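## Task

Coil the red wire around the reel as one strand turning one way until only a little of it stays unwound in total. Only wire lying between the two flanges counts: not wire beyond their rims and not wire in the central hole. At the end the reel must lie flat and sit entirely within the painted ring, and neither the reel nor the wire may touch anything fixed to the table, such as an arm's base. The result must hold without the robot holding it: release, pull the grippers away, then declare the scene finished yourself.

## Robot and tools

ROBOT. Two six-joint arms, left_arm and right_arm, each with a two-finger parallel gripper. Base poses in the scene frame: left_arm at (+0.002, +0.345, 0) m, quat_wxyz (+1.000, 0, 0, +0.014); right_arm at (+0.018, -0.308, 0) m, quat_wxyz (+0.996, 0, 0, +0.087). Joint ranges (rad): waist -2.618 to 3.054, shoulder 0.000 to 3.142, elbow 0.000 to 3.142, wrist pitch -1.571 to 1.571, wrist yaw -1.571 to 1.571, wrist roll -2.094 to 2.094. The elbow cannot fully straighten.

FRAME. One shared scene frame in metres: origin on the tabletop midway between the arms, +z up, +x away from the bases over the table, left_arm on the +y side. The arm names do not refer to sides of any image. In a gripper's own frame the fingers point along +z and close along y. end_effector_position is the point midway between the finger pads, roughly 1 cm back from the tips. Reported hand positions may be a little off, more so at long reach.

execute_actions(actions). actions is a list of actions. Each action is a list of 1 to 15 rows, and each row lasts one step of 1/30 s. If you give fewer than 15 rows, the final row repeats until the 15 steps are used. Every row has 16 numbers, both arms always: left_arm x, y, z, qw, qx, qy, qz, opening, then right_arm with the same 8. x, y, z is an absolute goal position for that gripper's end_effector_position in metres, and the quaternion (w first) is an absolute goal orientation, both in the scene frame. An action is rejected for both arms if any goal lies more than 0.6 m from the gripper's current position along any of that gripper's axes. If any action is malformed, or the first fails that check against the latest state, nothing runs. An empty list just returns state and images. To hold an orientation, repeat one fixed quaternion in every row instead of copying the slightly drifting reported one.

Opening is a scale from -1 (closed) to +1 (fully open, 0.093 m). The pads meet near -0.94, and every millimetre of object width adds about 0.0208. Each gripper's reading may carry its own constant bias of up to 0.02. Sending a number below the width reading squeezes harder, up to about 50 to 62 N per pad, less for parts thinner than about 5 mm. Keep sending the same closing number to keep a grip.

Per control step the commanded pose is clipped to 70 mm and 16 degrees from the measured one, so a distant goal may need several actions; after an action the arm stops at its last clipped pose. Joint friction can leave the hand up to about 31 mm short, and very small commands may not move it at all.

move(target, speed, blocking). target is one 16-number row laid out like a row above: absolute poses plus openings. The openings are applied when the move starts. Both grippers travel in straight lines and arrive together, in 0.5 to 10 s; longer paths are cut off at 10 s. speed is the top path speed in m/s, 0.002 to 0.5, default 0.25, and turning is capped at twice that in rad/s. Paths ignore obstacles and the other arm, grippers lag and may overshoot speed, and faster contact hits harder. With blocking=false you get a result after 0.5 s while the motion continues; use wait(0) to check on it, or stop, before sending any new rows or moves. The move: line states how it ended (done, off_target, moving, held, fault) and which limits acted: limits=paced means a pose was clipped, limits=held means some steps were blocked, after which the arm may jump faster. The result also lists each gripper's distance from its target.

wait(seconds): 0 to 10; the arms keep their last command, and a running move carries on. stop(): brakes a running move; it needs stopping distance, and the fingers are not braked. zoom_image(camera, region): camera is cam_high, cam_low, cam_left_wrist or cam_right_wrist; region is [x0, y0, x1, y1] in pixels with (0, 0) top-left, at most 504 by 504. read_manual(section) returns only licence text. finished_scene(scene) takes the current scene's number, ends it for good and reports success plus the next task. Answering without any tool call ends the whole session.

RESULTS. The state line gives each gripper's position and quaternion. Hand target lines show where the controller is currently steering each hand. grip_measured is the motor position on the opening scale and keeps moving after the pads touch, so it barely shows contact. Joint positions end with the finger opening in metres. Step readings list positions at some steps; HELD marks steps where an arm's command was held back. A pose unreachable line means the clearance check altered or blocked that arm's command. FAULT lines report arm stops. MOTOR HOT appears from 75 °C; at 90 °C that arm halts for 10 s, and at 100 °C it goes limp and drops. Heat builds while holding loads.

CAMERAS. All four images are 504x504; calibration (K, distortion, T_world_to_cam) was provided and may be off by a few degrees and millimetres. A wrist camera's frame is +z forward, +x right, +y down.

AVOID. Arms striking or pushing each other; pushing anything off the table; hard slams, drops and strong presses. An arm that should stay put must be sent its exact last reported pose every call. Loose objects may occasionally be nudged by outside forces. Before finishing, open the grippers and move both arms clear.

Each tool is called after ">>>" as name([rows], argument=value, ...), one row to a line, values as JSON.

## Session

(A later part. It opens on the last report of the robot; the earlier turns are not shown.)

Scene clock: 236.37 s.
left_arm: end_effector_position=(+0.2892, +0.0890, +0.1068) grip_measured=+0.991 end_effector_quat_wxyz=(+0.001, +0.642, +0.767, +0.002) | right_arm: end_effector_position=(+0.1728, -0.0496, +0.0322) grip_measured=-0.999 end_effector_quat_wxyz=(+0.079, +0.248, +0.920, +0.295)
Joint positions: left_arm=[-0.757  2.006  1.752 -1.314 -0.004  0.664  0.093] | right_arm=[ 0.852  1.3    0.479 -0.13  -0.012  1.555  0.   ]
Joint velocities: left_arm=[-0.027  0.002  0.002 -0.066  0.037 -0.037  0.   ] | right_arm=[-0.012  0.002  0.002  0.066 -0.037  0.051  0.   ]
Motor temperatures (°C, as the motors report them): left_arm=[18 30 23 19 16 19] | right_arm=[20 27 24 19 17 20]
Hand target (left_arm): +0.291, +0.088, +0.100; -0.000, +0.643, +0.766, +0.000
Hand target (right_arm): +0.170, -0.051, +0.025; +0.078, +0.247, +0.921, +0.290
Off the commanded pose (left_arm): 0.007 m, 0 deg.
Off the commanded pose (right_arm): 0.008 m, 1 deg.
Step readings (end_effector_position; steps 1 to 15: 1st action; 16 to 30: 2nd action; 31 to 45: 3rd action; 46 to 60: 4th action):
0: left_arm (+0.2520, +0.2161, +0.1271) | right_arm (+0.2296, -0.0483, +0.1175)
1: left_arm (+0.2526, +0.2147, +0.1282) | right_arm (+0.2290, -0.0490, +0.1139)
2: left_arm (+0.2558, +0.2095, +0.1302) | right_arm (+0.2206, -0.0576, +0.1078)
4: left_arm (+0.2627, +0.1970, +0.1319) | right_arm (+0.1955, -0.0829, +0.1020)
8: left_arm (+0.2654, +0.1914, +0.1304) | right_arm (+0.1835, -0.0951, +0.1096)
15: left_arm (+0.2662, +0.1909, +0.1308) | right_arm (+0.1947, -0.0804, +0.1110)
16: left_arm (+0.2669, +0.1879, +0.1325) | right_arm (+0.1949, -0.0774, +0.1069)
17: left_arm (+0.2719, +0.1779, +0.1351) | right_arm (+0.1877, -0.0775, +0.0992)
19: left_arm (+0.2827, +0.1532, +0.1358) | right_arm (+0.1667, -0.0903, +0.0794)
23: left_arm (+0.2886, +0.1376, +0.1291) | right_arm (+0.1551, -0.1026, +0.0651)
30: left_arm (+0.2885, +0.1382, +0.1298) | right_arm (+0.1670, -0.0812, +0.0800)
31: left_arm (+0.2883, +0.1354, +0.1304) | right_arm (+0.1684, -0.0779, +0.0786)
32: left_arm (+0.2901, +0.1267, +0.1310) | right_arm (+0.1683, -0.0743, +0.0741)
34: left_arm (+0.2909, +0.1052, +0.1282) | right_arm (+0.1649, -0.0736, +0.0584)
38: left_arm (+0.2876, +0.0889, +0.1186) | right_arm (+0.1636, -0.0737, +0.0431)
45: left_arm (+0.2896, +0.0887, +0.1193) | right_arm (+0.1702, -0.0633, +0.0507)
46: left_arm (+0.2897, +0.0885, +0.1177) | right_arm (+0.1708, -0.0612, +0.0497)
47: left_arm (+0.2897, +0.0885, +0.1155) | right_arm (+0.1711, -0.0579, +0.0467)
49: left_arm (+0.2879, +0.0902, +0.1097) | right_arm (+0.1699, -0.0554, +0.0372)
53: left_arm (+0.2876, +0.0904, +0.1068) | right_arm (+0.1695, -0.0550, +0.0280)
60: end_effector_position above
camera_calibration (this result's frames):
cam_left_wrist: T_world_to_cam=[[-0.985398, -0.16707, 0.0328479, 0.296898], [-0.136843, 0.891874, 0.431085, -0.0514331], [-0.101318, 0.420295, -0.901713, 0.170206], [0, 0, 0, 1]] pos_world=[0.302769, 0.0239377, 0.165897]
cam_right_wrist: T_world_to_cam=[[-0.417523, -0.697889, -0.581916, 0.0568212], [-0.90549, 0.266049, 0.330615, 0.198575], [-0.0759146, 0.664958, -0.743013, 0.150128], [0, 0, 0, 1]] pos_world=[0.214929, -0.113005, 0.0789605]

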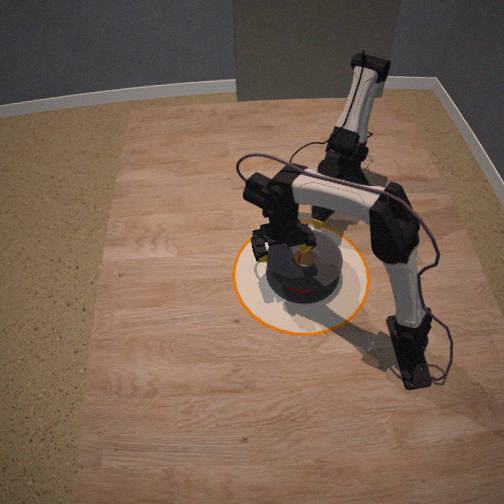

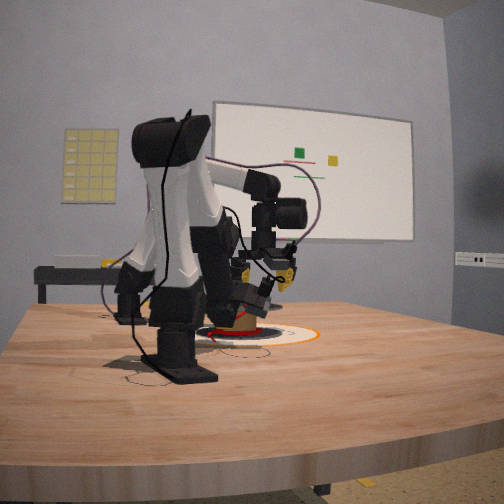

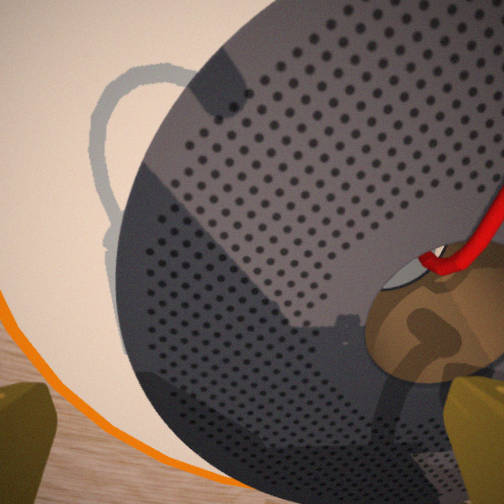

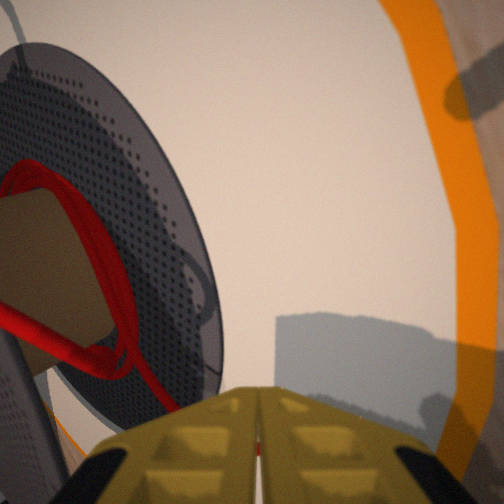

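>>> execute_actions([
  [[0.2915,0.088,0.07,0,0.6428,0.766,0,1,0.173,-0.043,0.008,0.0778,0.2468,0.9212,0.2904,-1]],
  [[0.2915,0.088,0.052,0,0.6428,0.766,0,1,0.1746,-0.040,-0.002,0.0778,0.2468,0.9212,0.2904,-1]],
  [[0.2915,0.088,0.054,0,0.6428,0.766,0,0.3,0.1746,-0.040,-0.002,0.0778,0.2468,0.9212,0.2904,-1]],
])

Scene clock: 239.10 s.
left_arm: end_effector_position=(+0.2900, +0.0880, +0.0590) grip_measured=+0.419 end_effector_quat_wxyz=(+0.001, +0.643, +0.766, +0.001) | right_arm: end_effector_position=(+0.1803, -0.0346, +0.0093) grip_measured=-0.999 end_effector_quat_wxyz=(+0.080, +0.247, +0.917, +0.303)
Joint positions: left_arm=[-0.757  2.032  1.598 -1.135 -0.003  0.667  0.065] | right_arm=[ 0.856  1.451  0.464  0.053 -0.012  1.56   0.   ]
Joint velocities: left_arm=[ 0.002 -0.012 -0.007  0.11  -0.051 -0.007  0.   ] | right_arm=[ 0.012  0.007 -0.007  0.022  0.007 -0.081  0.   ]
Motor temperatures (°C, as the motors report them): left_arm=[18 30 24 19 16 19] | right_arm=[20 26 24 19 17 20]
Hand target (left_arm): +0.291, +0.088, +0.054; -0.000, +0.643, +0.766, -0.000
Hand target (right_arm): +0.174, -0.041, -0.001; +0.078, +0.247, +0.921, +0.290
Off the commanded pose (left_arm): 0.005 m, 0 deg.
Off the commanded pose (right_arm): 0.014 m, 1 deg.
Step readings (end_effector_position; steps 1 to 15: 1st action; 16 to 30: 2nd action; 31 to 45: 3rd action):
0: left_arm (+0.2894, +0.0888, +0.1068) | right_arm (+0.1735, -0.0483, +0.0332)
1: left_arm (+0.2898, +0.0884, +0.1032) | right_arm (+0.1741, -0.0473, +0.0319)
2: left_arm (+0.2892, +0.0890, +0.0979) | right_arm (+0.1751, -0.0455, +0.0288)
4: left_arm (+0.2853, +0.0925, +0.0846) | right_arm (+0.1747, -0.0448, +0.0202)
8: left_arm (+0.2843, +0.0934, +0.0734) | right_arm (+0.1735, -0.0458, +0.0120)
15: left_arm (+0.2884, +0.0897, +0.0733) | right_arm (+0.1761, -0.0416, +0.0153)
16: left_arm (+0.2887, +0.0894, +0.0712) | right_arm (+0.1766, -0.0407, +0.0148)
17: left_arm (+0.2891, +0.0891, +0.0688) | right_arm (+0.1775, -0.0392, +0.0134)
19: left_arm (+0.2876, +0.0904, +0.0625) | right_arm (+0.1779, -0.0386, +0.0090)
23: left_arm (+0.2876, +0.0904, +0.0590) | right_arm (+0.1786, -0.0374, +0.0069)
30: left_arm (+0.2901, +0.0882, +0.0590) | right_arm (+0.1800, -0.0350, +0.0089)
31: left_arm (+0.2901, +0.0882, +0.0590) | right_arm (+0.1801, -0.0349, +0.0090)
32: left_arm (+0.2901, +0.0882, +0.0590) | right_arm (+0.1802, -0.0348, +0.0091)
34: left_arm (+0.2901, +0.0881, +0.0590) | right_arm (+0.1802, -0.0348, +0.0092)
38: left_arm (+0.2900, +0.0880, +0.0590) | right_arm (+0.1802, -0.0347, +0.0092)
45: end_effector_position above
camera_calibration (this result's frames):
cam_left_wrist: T_world_to_cam=[[-0.985806, -0.164416, 0.0339794, 0.298945], [-0.134006, 0.89249, 0.430702, -0.0306488], [-0.10114, 0.420035, -0.901854, 0.127551], [0, 0, 0, 1]] pos_world=[0.303495, 0.0229289, 0.118075]
cam_right_wrist: T_world_to_cam=[[-0.41389, -0.688846, -0.595135, 0.0568391], [-0.907503, 0.26077, 0.329297, 0.209163], [-0.0716418, 0.67638, -0.73306, 0.123284], [0, 0, 0, 1]] pos_world=[0.222173, -0.0987767, 0.0553248]

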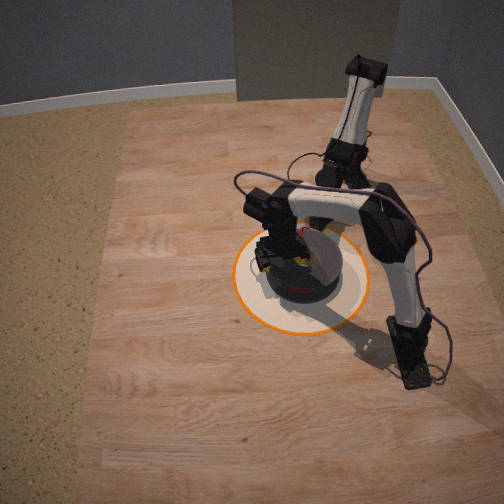

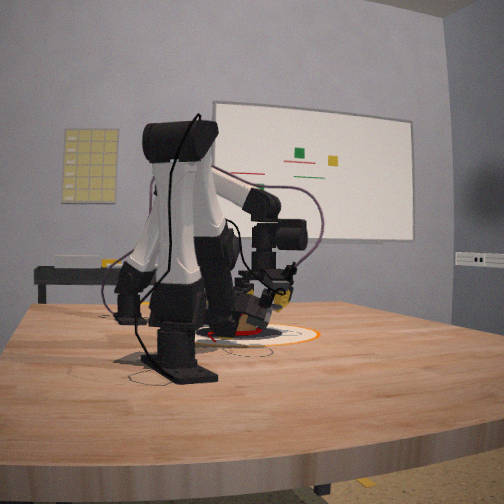

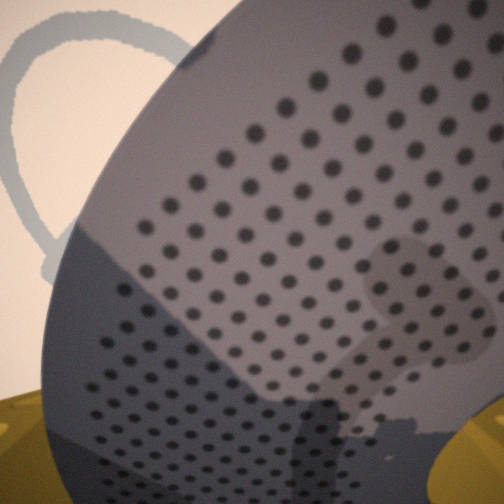

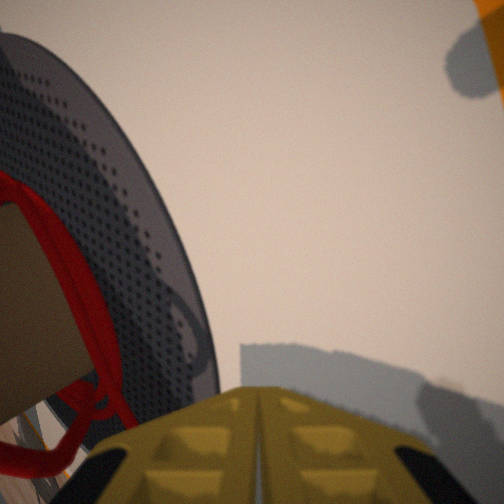

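>>> execute_actions([
  [[0.2827,0.1082,0.060,0,0.5,0.866,0,0.3,0.171,-0.046,-0.002,0.0778,0.2468,0.9212,0.2904,-1]],
  [[0.2689,0.1247,0.060,0,0.342,0.9397,0,0.3,0.171,-0.046,-0.002,0.0778,0.2468,0.9212,0.2904,-1]],
  [[0.2502,0.1355,0.060,0,0.1736,0.9848,0,0.3,0.171,-0.046,-0.002,0.0778,0.2468,0.9212,0.2904,-1]],
])

Scene clock: 241.13 s.
left_arm: end_effector_position=(+0.2520, +0.1348, +0.0575) grip_measured=+0.419 end_effector_quat_wxyz=(-0.009, +0.187, +0.982, -0.001) | right_arm: end_effector_position=(+0.1764, -0.0411, +0.0023) grip_measured=-0.999 end_effector_quat_wxyz=(+0.077, +0.248, +0.919, +0.296)
Joint positions: left_arm=[-0.721  1.827  1.31  -1.067  0.011 -0.316  0.065] | right_arm=[ 0.856  1.451  0.438  0.063 -0.012  1.561  0.   ]
Joint velocities: left_arm=[-0.002 -0.032 -0.017  0.007 -0.022 -0.154  0.   ] | right_arm=[-0.002 -0.002 -0.007 -0.066 -0.037 -0.007  0.   ]
Motor temperatures (°C, as the motors report them): left_arm=[18 31 23 19 16 19] | right_arm=[20 26 24 19 17 20]
Hand target (left_arm): +0.250, +0.136, +0.060; -0.001, +0.174, +0.985, -0.000
Hand target (right_arm): +0.171, -0.046, -0.002; +0.078, +0.247, +0.921, +0.290
Off the commanded pose (left_arm): 0.003 m, 2 deg.
Off the commanded pose (right_arm): 0.009 m, 1 deg.
Step readings (end_effector_position; steps 1 to 15: 1st action; 16 to 30: 2nd action; 31 to 45: 3rd action):
0: left_arm (+0.2900, +0.0880, +0.0590) | right_arm (+0.1803, -0.0346, +0.0093)
1: left_arm (+0.2891, +0.0895, +0.0586) | right_arm (+0.1799, -0.0352, +0.0086)
2: left_arm (+0.2874, +0.0926, +0.0585) | right_arm (+0.1792, -0.0364, +0.0072)
4: left_arm (+0.2850, +0.0999, +0.0585) | right_arm (+0.1767, -0.0405, +0.0030)
8: left_arm (+0.2851, +0.1042, +0.0584) | right_arm (+0.1764, -0.0411, +0.0023)
15: left_arm (+0.2842, +0.1049, +0.0584) | right_arm (+0.1764, -0.0411, +0.0023)
16: left_arm (+0.2830, +0.1062, +0.0583) | right_arm (+0.1764, -0.0411, +0.0023)
17: left_arm (+0.2799, +0.1094, +0.0582) | right_arm (+0.1764, -0.0411, +0.0023)
19: left_arm (+0.2732, +0.1174, +0.0581) | right_arm (+0.1764, -0.0411, +0.0023)
23: left_arm (+0.2692, +0.1224, +0.0580) | right_arm (+0.1764, -0.0411, +0.0023)
30: left_arm (+0.2690, +0.1222, +0.0580) | right_arm (+0.1764, -0.0411, +0.0023)
31: left_arm (+0.2676, +0.1232, +0.0579) | right_arm (+0.1764, -0.0411, +0.0023)
32: left_arm (+0.2645, +0.1257, +0.0578) | right_arm (+0.1764, -0.0411, +0.0023)
34: left_arm (+0.2566, +0.1316, +0.0576) | right_arm (+0.1764, -0.0411, +0.0023)
38: left_arm (+0.2516, +0.1351, +0.0576) | right_arm (+0.1764, -0.0411, +0.0023)
45: end_effector_position above
camera_calibration (this result's frames):
cam_left_wrist: T_world_to_cam=[[-0.375308, -0.925879, 0.0435077, 0.217463], [-0.822297, 0.354248, 0.44535, 0.168309], [-0.427753, 0.131367, -0.894299, 0.223589], [0, 0, 0, 1]] pos_world=[0.315656, 0.112349, 0.115537]
cam_right_wrist: T_world_to_cam=[[-0.41885, -0.696354, -0.5828, 0.0472334], [-0.904753, 0.265345, 0.333188, 0.209303], [-0.0773739, 0.666845, -0.741168, 0.122922], [0, 0, 0, 1]] pos_world=[0.218662, -0.104616, 0.0488963]

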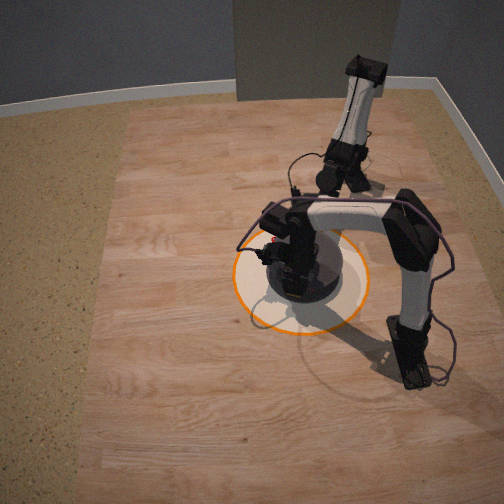

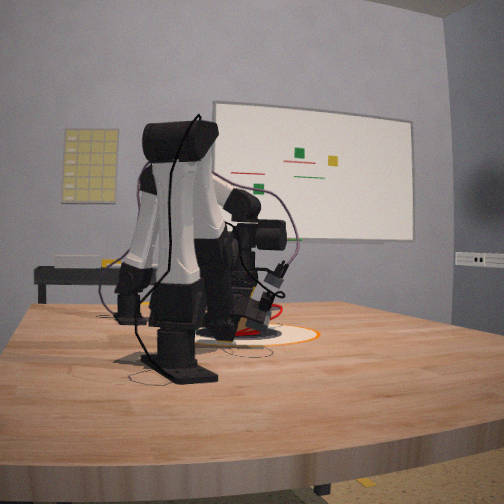

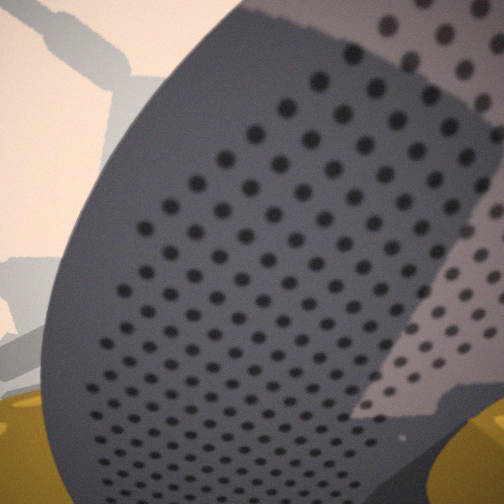

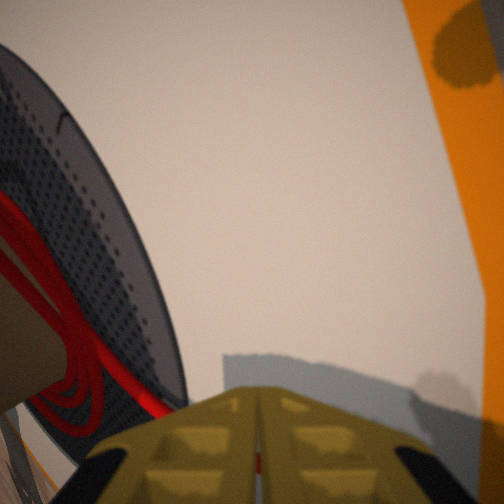

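>>> execute_actions([
  [[0.229,0.1392,0.060,0,0,1,0,0.3,0.171,-0.046,-0.002,0.0778,0.2468,0.9212,0.2904,-1]],
  [[0.2078,0.1355,0.060,0,-0.1736,0.9848,0,0.3,0.171,-0.046,-0.002,0.0778,0.2468,0.9212,0.2904,-1]],
])

Scene clock: 242.63 s.
left_arm: end_effector_position=(+0.2095, +0.1320, +0.0573) grip_measured=+0.420 end_effector_quat_wxyz=(-0.010, -0.157, +0.987, -0.002) | right_arm: end_effector_position=(+0.1764, -0.0411, +0.0023) grip_measured=-0.999 end_effector_quat_wxyz=(+0.077, +0.248, +0.919, +0.296)
Joint positions: left_arm=[-0.815  1.715  1.172 -1.035  0.018 -1.104  0.065] | right_arm=[ 0.856  1.451  0.438  0.063 -0.012  1.561  0.   ]
Joint velocities: left_arm=[ 0.002 -0.012 -0.022 -0.022 -0.022 -0.183  0.001] | right_arm=[-0.017  0.002  0.012 -0.007  0.051 -0.022  0.   ]
Motor temperatures (°C, as the motors report them): left_arm=[18 31 23 19 16 19] | right_arm=[20 26 23 20 17 20]
Hand target (left_arm): +0.208, +0.136, +0.060; -0.001, -0.173, +0.985, +0.000
Hand target (right_arm): +0.171, -0.046, -0.002; +0.078, +0.247, +0.921, +0.290
Off the commanded pose (left_arm): 0.005 m, 2 deg.
Off the commanded pose (right_arm): 0.009 m, 1 deg.
Step readings (end_effector_position; steps 1 to 15: 1st action; 16 to 30: 2nd action):
0: left_arm (+0.2520, +0.1348, +0.0576) | right_arm (+0.1764, -0.0411, +0.0023)
1: left_arm (+0.2503, +0.1350, +0.0574) | right_arm (+0.1764, -0.0411, +0.0023)
2: left_arm (+0.2468, +0.1362, +0.0574) | right_arm (+0.1764, -0.0411, +0.0023)
4: left_arm (+0.2379, +0.1386, +0.0574) | right_arm (+0.1764, -0.0411, +0.0023)
8: left_arm (+0.2303, +0.1380, +0.0575) | right_arm (+0.1764, -0.0411, +0.0023)
15: left_arm (+0.2306, +0.1369, +0.0573) | right_arm (+0.1764, -0.0411, +0.0023)
16: left_arm (+0.2288, +0.1364, +0.0572) | right_arm (+0.1764, -0.0411, +0.0023)
17: left_arm (+0.2252, +0.1363, +0.0570) | right_arm (+0.1764, -0.0411, +0.0023)
19: left_arm (+0.2166, +0.1353, +0.0572) | right_arm (+0.1764, -0.0411, +0.0023)
23: left_arm (+0.2093, +0.1327, +0.0574) | right_arm (+0.1764, -0.0411, +0.0023)
30: end_effector_position above
camera_calibration (this result's frames):
cam_left_wrist: T_world_to_cam=[[0.302664, -0.952282, 0.0394082, 0.0606561], [-0.857046, -0.25384, 0.448371, 0.221792], [-0.416973, -0.16948, -0.892978, 0.24288], [0, 0, 0, 1]] pos_world=[0.273002, 0.155225, 0.115051]
cam_right_wrist: T_world_to_cam=[[-0.41885, -0.696354, -0.5828, 0.0472334], [-0.904753, 0.265345, 0.333188, 0.209303], [-0.0773739, 0.666845, -0.741168, 0.122922], [0, 0, 0, 1]] pos_world=[0.218662, -0.104616, 0.0488963]

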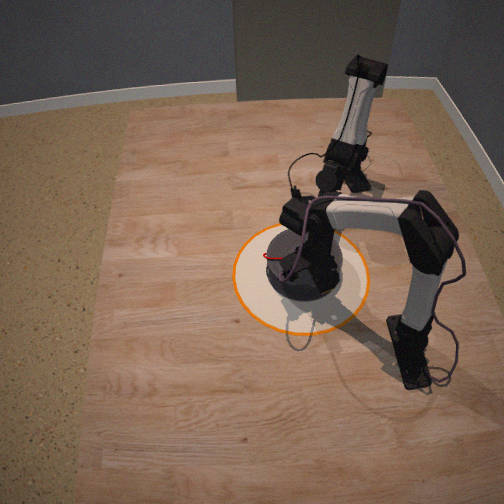

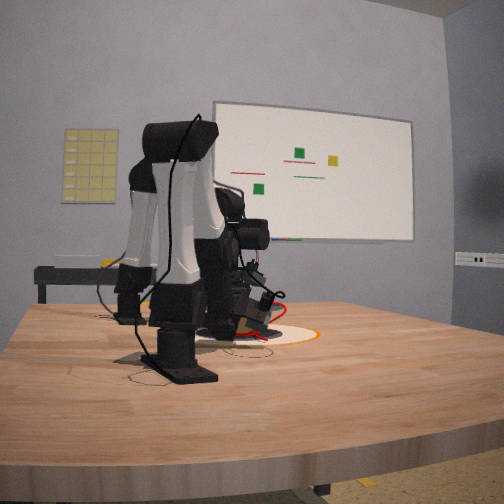

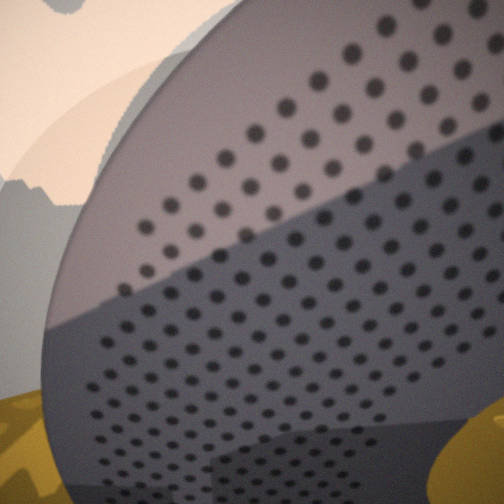

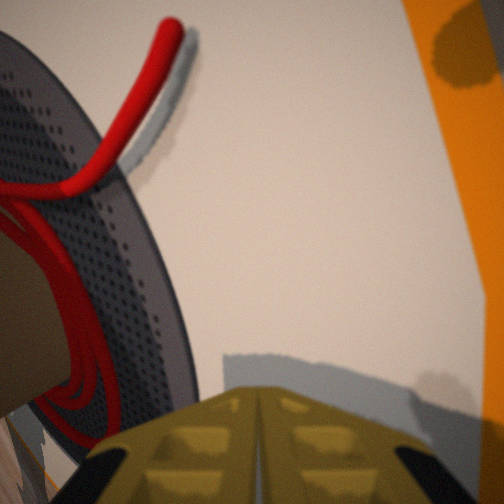

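>>> execute_actions([
  [[0.2095,0.132,0.060,0,-0.16,0.987,0,0.3,0.19,-0.09,0.04,0.06,0.17,0.91,0.37,-1]],
  [[0.2095,0.132,0.060,0,-0.16,0.987,0,0.3,0.24,-0.10,0.04,0.0403,0.0773,0.8836,0.46,-1]],
  [[0.2095,0.132,0.060,0,-0.16,0.987,0,0.3,0.268,-0.075,0.025,0.0403,0.0773,0.8836,0.46,-1]],
  [[0.2095,0.132,0.060,0,-0.16,0.987,0,0.3,0.266,-0.05,0.018,0.0403,0.0773,0.8836,0.46,-1]],
])

Scene clock: 249.43 s.
left_arm: end_effector_position=(+0.2097, +0.1319, +0.0572) grip_measured=+0.420 end_effector_quat_wxyz=(-0.009, -0.168, +0.986, -0.002) | right_arm: end_effector_position=(+0.2575, -0.0555, +0.0157) grip_measured=-0.999 end_effector_quat_wxyz=(+0.030, +0.077, +0.886, +0.457)
Joint positions: left_arm=[-0.816  1.715  1.172 -1.034  0.017 -1.126  0.065] | right_arm=[ 0.319  1.697  0.507  0.319 -0.708  0.934  0.   ]
Joint velocities: left_arm=[ 0.002  0.002  0.002 -0.022  0.051  0.007 -0.   ] | right_arm=[ 0.002 -0.017  0.002  0.037  0.037 -0.037  0.   ]
Motor temperatures (°C, as the motors report them): left_arm=[18 31 23 19 16 19] | right_arm=[20 26 23 20 17 20]
Hand target (left_arm): +0.210, +0.132, +0.060; -0.000, -0.160, +0.987, -0.000
Hand target (right_arm): +0.266, -0.051, +0.017; +0.041, +0.077, +0.885, +0.458
Off the commanded pose (left_arm): 0.003 m, 1 deg.
Off the commanded pose (right_arm): 0.010 m, 1 deg.
Step readings (end_effector_position; steps 1 to 15: 1st action; 16 to 30: 2nd action; 31 to 45: 3rd action; 46 to 60: 4th action):
0: left_arm (+0.2096, +0.1319, +0.0572) | right_arm (+0.1764, -0.0411, +0.0023)
1: left_arm (+0.2095, +0.1318, +0.0572) | right_arm (+0.1778, -0.0443, +0.0058)
2: left_arm (+0.2095, +0.1319, +0.0572) | right_arm (+0.1852, -0.0556, +0.0128)
4: left_arm (+0.2096, +0.1319, +0.0572) | right_arm (+0.2024, -0.0765, +0.0288)
8: left_arm (+0.2096, +0.1319, +0.0572) | right_arm (+0.2111, -0.0852, +0.0484)
15: left_arm (+0.2096, +0.1319, +0.0572) | right_arm (+0.1969, -0.0860, +0.0432)
16: left_arm (+0.2096, +0.1319, +0.0572) | right_arm (+0.2003, -0.0879, +0.0439)
17: left_arm (+0.2097, +0.1319, +0.0572) | right_arm (+0.2150, -0.0978, +0.0421)
19: left_arm (+0.2097, +0.1319, +0.0572) | right_arm (+0.2366, -0.1158, +0.0335)
23: left_arm (+0.2097, +0.1319, +0.0572) | right_arm (+0.2372, -0.1164, +0.0238)
30: left_arm (+0.2097, +0.1319, +0.0572) | right_arm (+0.2346, -0.1034, +0.0344)
31: left_arm (+0.2097, +0.1319, +0.0572) | right_arm (+0.2369, -0.1010, +0.0335)
32: left_arm (+0.2097, +0.1319, +0.0572) | right_arm (+0.2427, -0.0966, +0.0300)
34: left_arm (+0.2097, +0.1319, +0.0572) | right_arm (+0.2526, -0.0891, +0.0227)
38: left_arm (+0.2097, +0.1319, +0.0572) | right_arm (+0.2575, -0.0837, +0.0181)
45: left_arm (+0.2097, +0.1319, +0.0572) | right_arm (+0.2609, -0.0820, +0.0207)
46: left_arm (+0.2097, +0.1319, +0.0572) | right_arm (+0.2607, -0.0793, +0.0198)
47: left_arm (+0.2097, +0.1319, +0.0572) | right_arm (+0.2586, -0.0725, +0.0187)
49: left_arm (+0.2097, +0.1319, +0.0572) | right_arm (+0.2524, -0.0605, +0.0161)
53: left_arm (+0.2097, +0.1319, +0.0572) | right_arm (+0.2529, -0.0564, +0.0136)
60: end_effector_position above
camera_calibration (this result's frames):
cam_left_wrist: T_world_to_cam=[[0.323216, -0.945508, 0.0393274, 0.0552567], [-0.852093, -0.272702, 0.446733, 0.223507], [-0.411665, -0.177902, -0.893802, 0.242892], [0, 0, 0, 1]] pos_world=[0.272579, 0.156407, 0.115077]
cam_right_wrist: T_world_to_cam=[[-0.119174, -0.568513, -0.813997, 0.0125337], [-0.953003, -0.164497, 0.254414, 0.271897], [-0.278538, 0.806061, -0.522191, 0.204804], [0, 0, 0, 1]] pos_world=[0.317658, -0.113232, 0.0479748]

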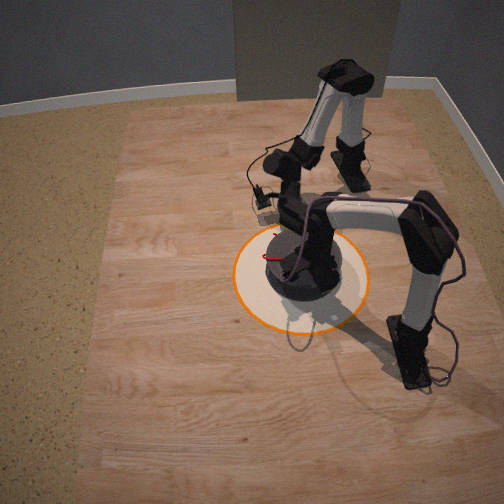

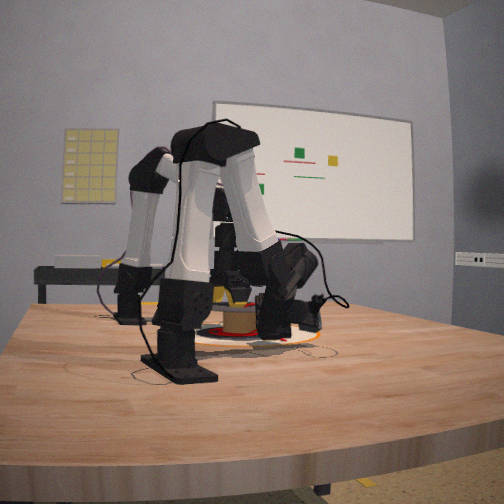

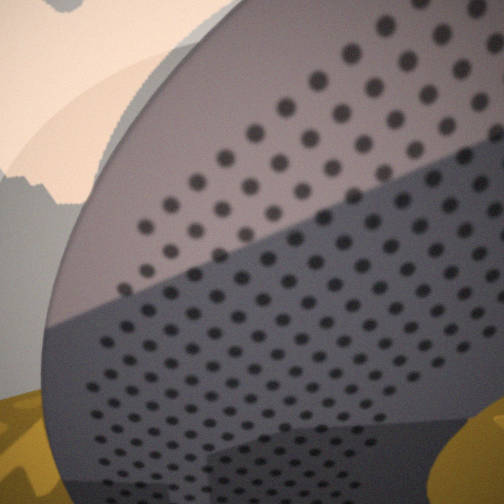

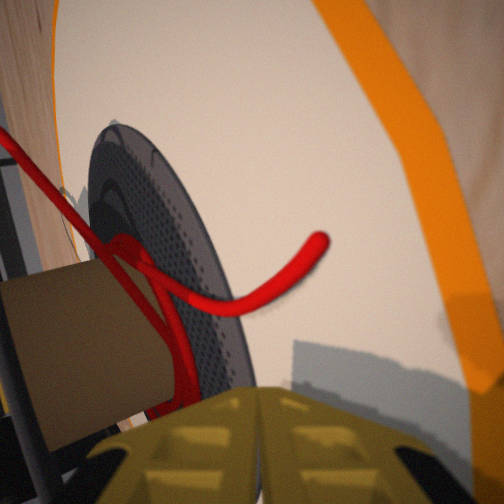

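>>> zoom_image(camera="cam_high", region=[230, 180, 390, 340])

Region (230, 180, 390, 340) of cam_high's 504x504 image, scaled by 3.150, with more detail than that image has.

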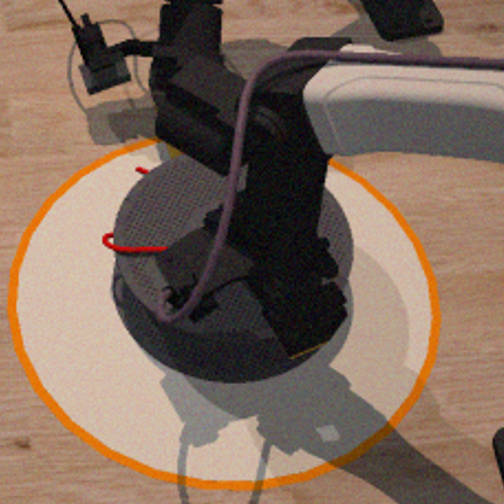

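>>> execute_actions([
  [[0.2097,0.1319,0.060,0,-0.16,0.987,0,0.3,0.25,-0.10,0.025,0.0403,0.0773,0.8836,0.46,-1]],
  [[0.2287,0.135,0.060,0,0,1,0,0.3,0.24,-0.11,0.03,0.08,0.15,0.872,0.455,-1]],
  [[0.2499,0.1313,0.060,0,0.1736,0.9848,0,0.3,0.225,-0.10,0.03,0.1195,0.2296,0.8568,0.446,-1]],
  [[0.2686,0.1205,0.060,0,0.342,0.9397,0,0.3,0.222,-0.08,0.025,0.1195,0.2296,0.8568,0.446,-1]],
  [[0.2686,0.1205,0.060,0,0.342,0.9397,0,0.3,0.222,-0.065,0.02,0.1195,0.2296,0.8568,0.446,-1]],
])

Scene clock: 256.80 s.
left_arm: end_effector_position=(+0.2641, +0.1202, +0.0589) grip_measured=+0.419 end_effector_quat_wxyz=(+0.001, +0.341, +0.940, -0.001) | right_arm: end_effector_position=(+0.2182, -0.0700, +0.0178) grip_measured=-0.999 end_effector_quat_wxyz=(+0.114, +0.229, +0.860, +0.442)
Joint positions: left_arm=[-0.735  1.879  1.383 -1.072  0.001 -0.013  0.065] | right_arm=[ 0.557  1.443  0.186  0.607 -0.263  1.383  0.   ]
Joint velocities: left_arm=[-0.012 -0.007 -0.032 -0.066  0.022 -0.007  0.   ] | right_arm=[-0.012 -0.002 -0.022  0.037  0.037  0.007  0.   ]
Motor temperatures (°C, as the motors report them): left_arm=[18 31 24 18 16 19] | right_arm=[20 25 23 21 17 20]
Hand target (left_arm): +0.269, +0.120, +0.060; +0.000, +0.342, +0.940, -0.000
Hand target (right_arm): +0.222, -0.066, +0.020; +0.120, +0.229, +0.857, +0.445
Off the commanded pose (left_arm): 0.005 m, 0 deg.
Off the commanded pose (right_arm): 0.007 m, 1 deg.
Step readings (end_effector_position; steps 1 to 15: 1st action; 16 to 30: 2nd action; 31 to 45: 3rd action; 46 to 60: 4th action; 61 to 75: 5th action):
0: left_arm (+0.2097, +0.1319, +0.0572) | right_arm (+0.2587, -0.0552, +0.0163)
1: left_arm (+0.2097, +0.1319, +0.0572) | right_arm (+0.2585, -0.0588, +0.0179)
2: left_arm (+0.2097, +0.1319, +0.0572) | right_arm (+0.2594, -0.0680, +0.0202)
4: left_arm (+0.2097, +0.1319, +0.0572) | right_arm (+0.2635, -0.0865, +0.0237)
8: left_arm (+0.2097, +0.1319, +0.0572) | right_arm (+0.2638, -0.0955, +0.0283)
15: left_arm (+0.2097, +0.1319, +0.0572) | right_arm (+0.2556, -0.0960, +0.0254)
16: left_arm (+0.2112, +0.1322, +0.0578) | right_arm (+0.2545, -0.0978, +0.0258)
17: left_arm (+0.2136, +0.1330, +0.0582) | right_arm (+0.2502, -0.1012, +0.0274)
19: left_arm (+0.2186, +0.1345, +0.0580) | right_arm (+0.2407, -0.1064, +0.0291)
23: left_arm (+0.2224, +0.1358, +0.0581) | right_arm (+0.2377, -0.1092, +0.0288)
30: left_arm (+0.2227, +0.1356, +0.0581) | right_arm (+0.2426, -0.1097, +0.0300)
31: left_arm (+0.2245, +0.1355, +0.0586) | right_arm (+0.2418, -0.1086, +0.0296)
32: left_arm (+0.2282, +0.1347, +0.0590) | right_arm (+0.2345, -0.1040, +0.0308)
34: left_arm (+0.2378, +0.1321, +0.0586) | right_arm (+0.2190, -0.0966, +0.0311)
38: left_arm (+0.2446, +0.1309, +0.0585) | right_arm (+0.2155, -0.0970, +0.0271)
45: left_arm (+0.2450, +0.1308, +0.0585) | right_arm (+0.2255, -0.0986, +0.0292)
46: left_arm (+0.2464, +0.1301, +0.0592) | right_arm (+0.2254, -0.0964, +0.0291)
47: left_arm (+0.2498, +0.1284, +0.0594) | right_arm (+0.2218, -0.0904, +0.0288)
49: left_arm (+0.2580, +0.1222, +0.0590) | right_arm (+0.2155, -0.0821, +0.0267)
53: left_arm (+0.2638, +0.1185, +0.0592) | right_arm (+0.2180, -0.0804, +0.0256)
60: left_arm (+0.2638, +0.1199, +0.0588) | right_arm (+0.2234, -0.0800, +0.0292)
61: left_arm (+0.2639, +0.1198, +0.0589) | right_arm (+0.2232, -0.0785, +0.0282)
62: left_arm (+0.2640, +0.1199, +0.0589) | right_arm (+0.2203, -0.0748, +0.0255)
64: left_arm (+0.2640, +0.1201, +0.0589) | right_arm (+0.2140, -0.0713, +0.0174)
68: left_arm (+0.2640, +0.1201, +0.0589) | right_arm (+0.2144, -0.0712, +0.0139)
75: end_effector_position above
camera_calibration (this result's frames):
cam_left_wrist: T_world_to_cam=[[-0.646888, -0.761605, 0.0386539, 0.260682], [-0.678134, 0.597696, 0.427661, 0.116483], [-0.348812, 0.250436, -0.903112, 0.19726], [0, 0, 0, 1]] pos_world=[0.31643, 0.0795145, 0.118256]
cam_right_wrist: T_world_to_cam=[[-0.301494, -0.49894, -0.812503, 0.0459364], [-0.953227, 0.17688, 0.245094, 0.255626], [0.0214283, 0.848394, -0.528931, 0.14431], [0, 0, 0, 1]] pos_world=[0.254427, -0.144727, 0.0510009]

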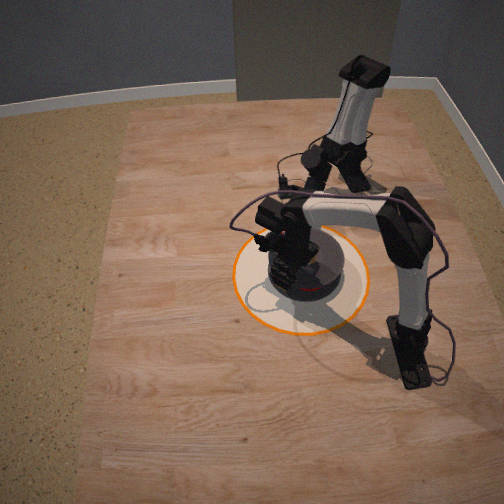

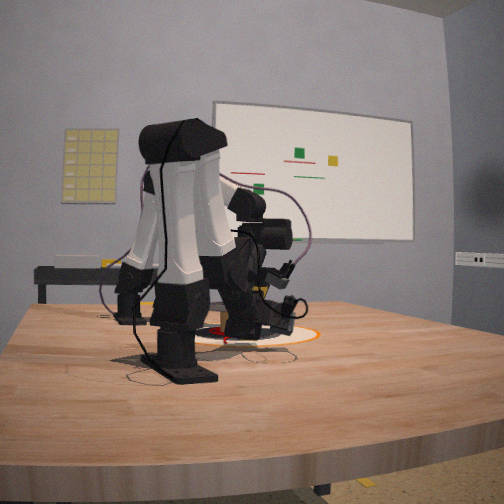

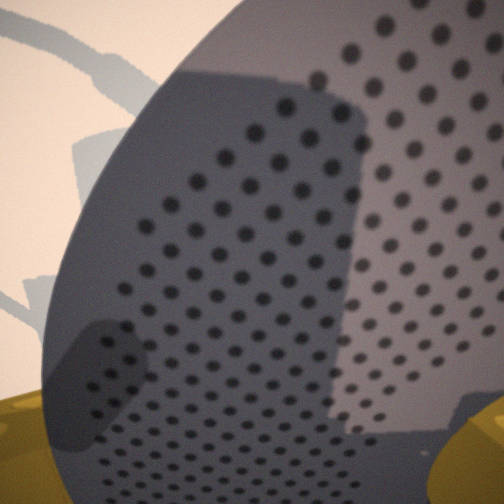

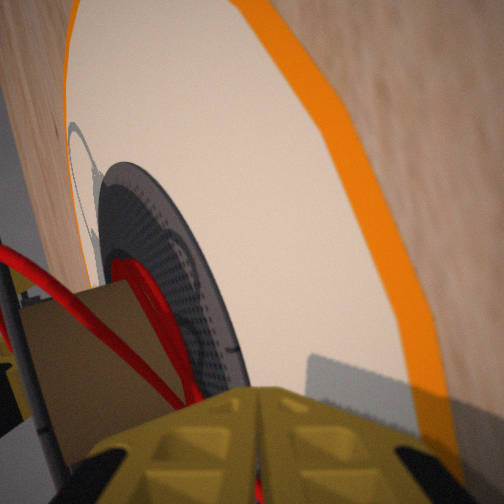

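>>> execute_actions([
  [[0.2645,0.1202,0.060,0,0.342,0.9397,0,0.3,0.222,-0.045,0.022,0.1195,0.2296,0.8568,0.446,-1]],
  [[0.2645,0.1202,0.060,0,0.342,0.9397,0,0.3,0.222,-0.04,0.022,0.1195,0.2296,0.8568,0.446,-1]],
])

Scene clock: 258.73 s.
left_arm: end_effector_position=(+0.2641, +0.1202, +0.0589) grip_measured=+0.419 end_effector_quat_wxyz=(+0.001, +0.341, +0.940, -0.001) | right_arm: end_effector_position=(+0.2173, -0.0471, +0.0178) grip_measured=-0.999 end_effector_quat_wxyz=(+0.114, +0.231, +0.861, +0.439)
Joint positions: left_arm=[-0.735  1.879  1.383 -1.072  0.001 -0.012  0.065] | right_arm=[ 0.65   1.512  0.243  0.627 -0.187  1.441  0.   ]
Joint velocities: left_arm=[-0.017  0.017 -0.037  0.007  0.066  0.051  0.   ] | right_arm=[-0.002  0.012  0.002  0.051 -0.051 -0.037  0.   ]
Motor temperatures (°C, as the motors report them): left_arm=[18 31 24 18 16 19] | right_arm=[20 25 23 22 17 20]
Hand target (left_arm): +0.264, +0.120, +0.060; +0.000, +0.342, +0.940, -0.000
Hand target (right_arm): +0.222, -0.040, +0.022; +0.120, +0.229, +0.857, +0.446
Off the commanded pose (left_arm): 0.001 m, 0 deg.
Off the commanded pose (right_arm): 0.009 m, 1 deg.
Step readings (end_effector_position; steps 1 to 15: 1st action; 16 to 30: 2nd action):
0: left_arm (+0.2641, +0.1202, +0.0589) | right_arm (+0.2192, -0.0697, +0.0189)
1: left_arm (+0.2641, +0.1202, +0.0589) | right_arm (+0.2190, -0.0677, +0.0185)
2: left_arm (+0.2641, +0.1202, +0.0589) | right_arm (+0.2163, -0.0620, +0.0181)
4: left_arm (+0.2641, +0.1202, +0.0589) | right_arm (+0.2132, -0.0527, +0.0186)
8: left_arm (+0.2641, +0.1202, +0.0589) | right_arm (+0.2158, -0.0503, +0.0187)
15: left_arm (+0.2641, +0.1202, +0.0589) | right_arm (+0.2172, -0.0515, +0.0180)
16: left_arm (+0.2641, +0.1202, +0.0589) | right_arm (+0.2172, -0.0511, +0.0177)
17: left_arm (+0.2641, +0.1202, +0.0589) | right_arm (+0.2168, -0.0497, +0.0177)
19: left_arm (+0.2641, +0.1202, +0.0589) | right_arm (+0.2162, -0.0475, +0.0175)
23: left_arm (+0.2641, +0.1202, +0.0589) | right_arm (+0.2169, -0.0468, +0.0179)
30: end_effector_position above
camera_calibration (this result's frames):
cam_left_wrist: T_world_to_cam=[[-0.647469, -0.761111, 0.0386513, 0.260777], [-0.677679, 0.598212, 0.42766, 0.116301], [-0.348618, 0.250703, -0.903113, 0.197177], [0, 0, 0, 1]] pos_world=[0.316399, 0.0794745, 0.118256]
cam_right_wrist: T_world_to_cam=[[-0.305208, -0.501392, -0.809602, 0.0576869], [-0.952044, 0.179801, 0.247554, 0.250538], [0.0214456, 0.846332, -0.532224, 0.124798], [0, 0, 0, 1]] pos_world=[0.253454, -0.121744, 0.0511021]

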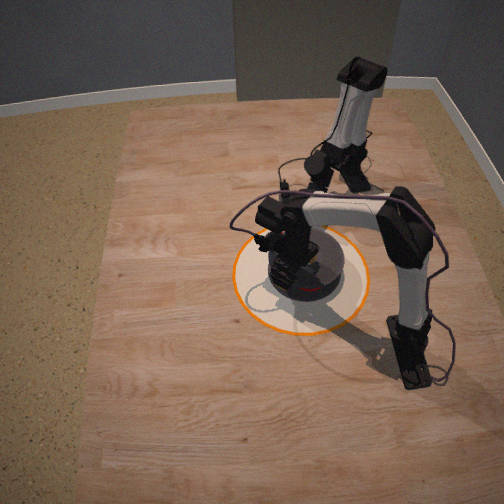

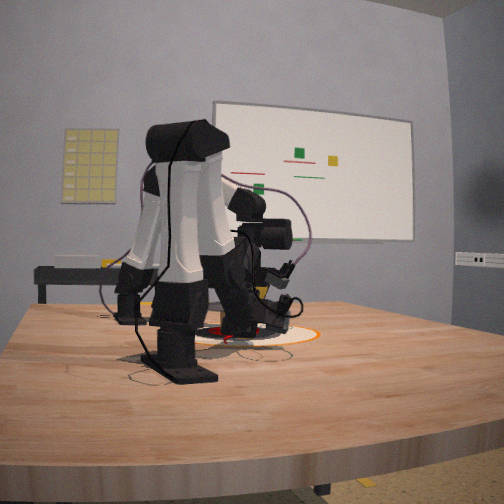

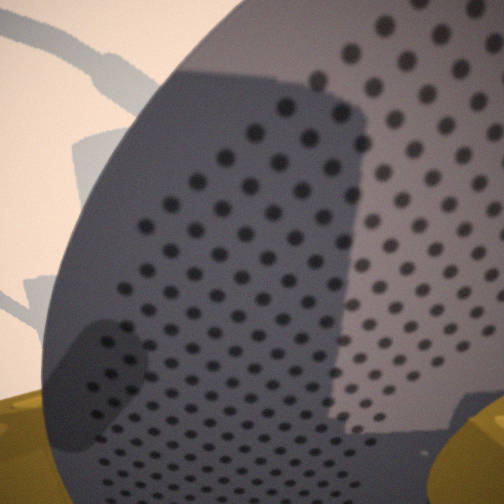

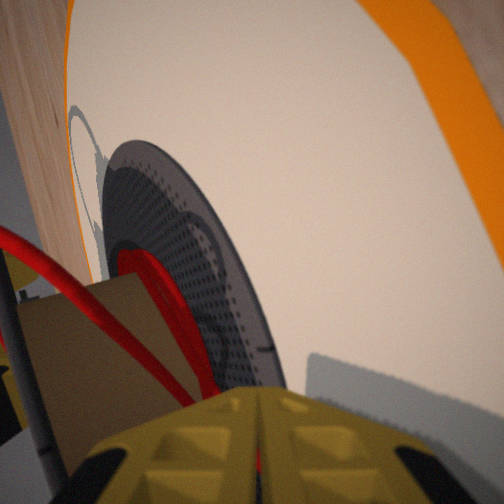

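>>> execute_actions([
  [[0.2645,0.1202,0.060,0,0.342,0.9397,0,0.3,0.195,-0.038,0.022,0.1195,0.2296,0.8568,0.446,-1]],
  [[0.2645,0.1202,0.060,0,0.342,0.9397,0,0.3,0.174,-0.029,0.022,0.1195,0.2296,0.8568,0.446,-1]],
])

Scene clock: 260.50 s.
left_arm: end_effector_position=(+0.2641, +0.1202, +0.0589) grip_measured=+0.419 end_effector_quat_wxyz=(+0.001, +0.341, +0.940, -0.001) | right_arm: end_effector_position=(+0.1771, -0.0258, +0.0214) grip_measured=-0.999 end_effector_quat_wxyz=(+0.117, +0.226, +0.860, +0.443)
Joint positions: left_arm=[-0.735  1.879  1.383 -1.072  0.001 -0.012  0.065] | right_arm=[0.887 1.468 0.214 0.634 0.004 1.573 0.   ]
Joint velocities: left_arm=[-0.002  0.007  0.002  0.007 -0.022 -0.007  0.001] | right_arm=[-0.007  0.002  0.007 -0.007  0.022 -0.051  0.   ]
Motor temperatures (°C, as the motors report them): left_arm=[18 31 24 18 16 19] | right_arm=[20 25 23 22 17 20]
Hand target (left_arm): +0.264, +0.120, +0.060; +0.000, +0.342, +0.940, -0.000
Hand target (right_arm): +0.175, -0.029, +0.022; +0.121, +0.229, +0.857, +0.445
Off the commanded pose (left_arm): 0.001 m, 0 deg.
Off the commanded pose (right_arm): 0.005 m, 1 deg.
Step readings (end_effector_position; steps 1 to 15: 1st action; 16 to 30: 2nd action):
0: left_arm (+0.2641, +0.1202, +0.0589) | right_arm (+0.2175, -0.0471, +0.0178)
1: left_arm (+0.2641, +0.1202, +0.0589) | right_arm (+0.2157, -0.0458, +0.0180)
2: left_arm (+0.2641, +0.1202, +0.0589) | right_arm (+0.2087, -0.0416, +0.0186)
4: left_arm (+0.2641, +0.1202, +0.0589) | right_arm (+0.1967, -0.0345, +0.0202)
8: left_arm (+0.2641, +0.1202, +0.0589) | right_arm (+0.1955, -0.0335, +0.0212)
15: left_arm (+0.2641, +0.1202, +0.0589) | right_arm (+0.1983, -0.0353, +0.0210)
16: left_arm (+0.2641, +0.1202, +0.0589) | right_arm (+0.1964, -0.0342, +0.0211)
17: left_arm (+0.2641, +0.1202, +0.0589) | right_arm (+0.1887, -0.0304, +0.0212)
19: left_arm (+0.2641, +0.1202, +0.0589) | right_arm (+0.1754, -0.0244, +0.0211)
23: left_arm (+0.2641, +0.1202, +0.0589) | right_arm (+0.1739, -0.0241, +0.0213)
30: end_effector_position above
camera_calibration (this result's frames):
cam_left_wrist: T_world_to_cam=[[-0.647469, -0.761111, 0.0386513, 0.260777], [-0.677679, 0.598212, 0.42766, 0.116301], [-0.348618, 0.250703, -0.903113, 0.197177], [0, 0, 0, 1]] pos_world=[0.316399, 0.0794745, 0.118256]
cam_right_wrist: T_world_to_cam=[[-0.293747, -0.499371, -0.815071, 0.0571452], [-0.955613, 0.173683, 0.237986, 0.208246], [0.022721, 0.848801, -0.528224, 0.109331], [0, 0, 0, 1]] pos_world=[0.213305, -0.100432, 0.0547691]

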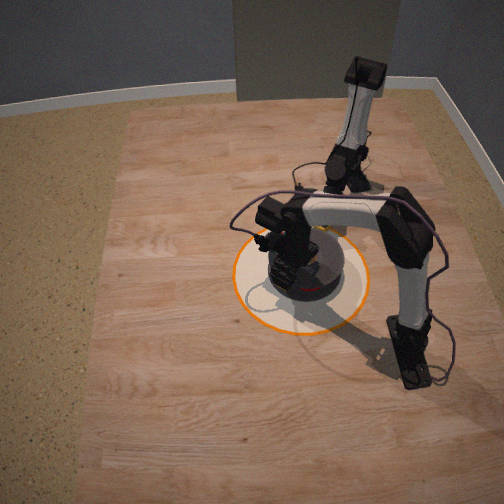

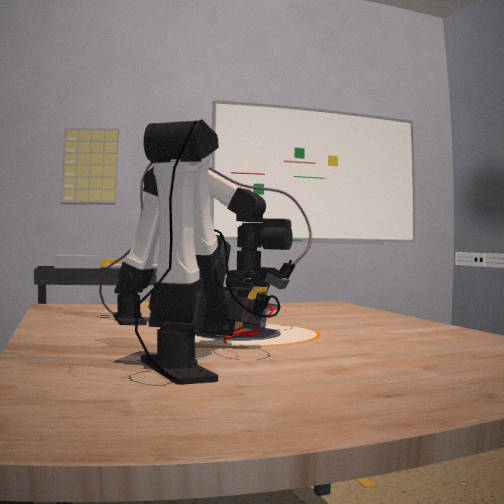

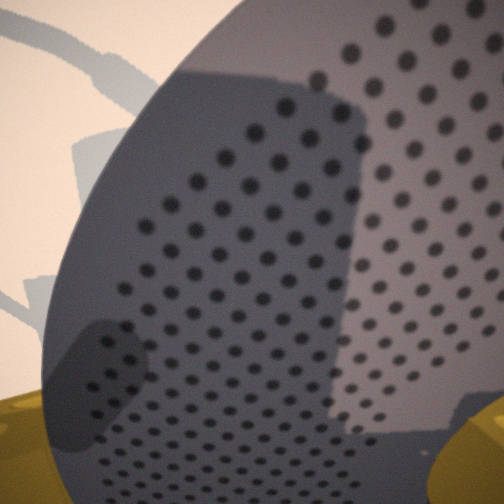

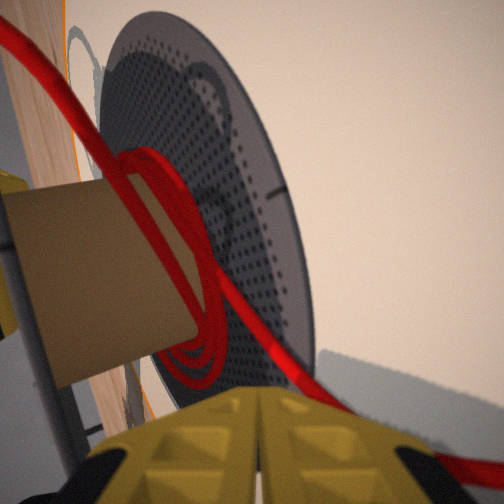

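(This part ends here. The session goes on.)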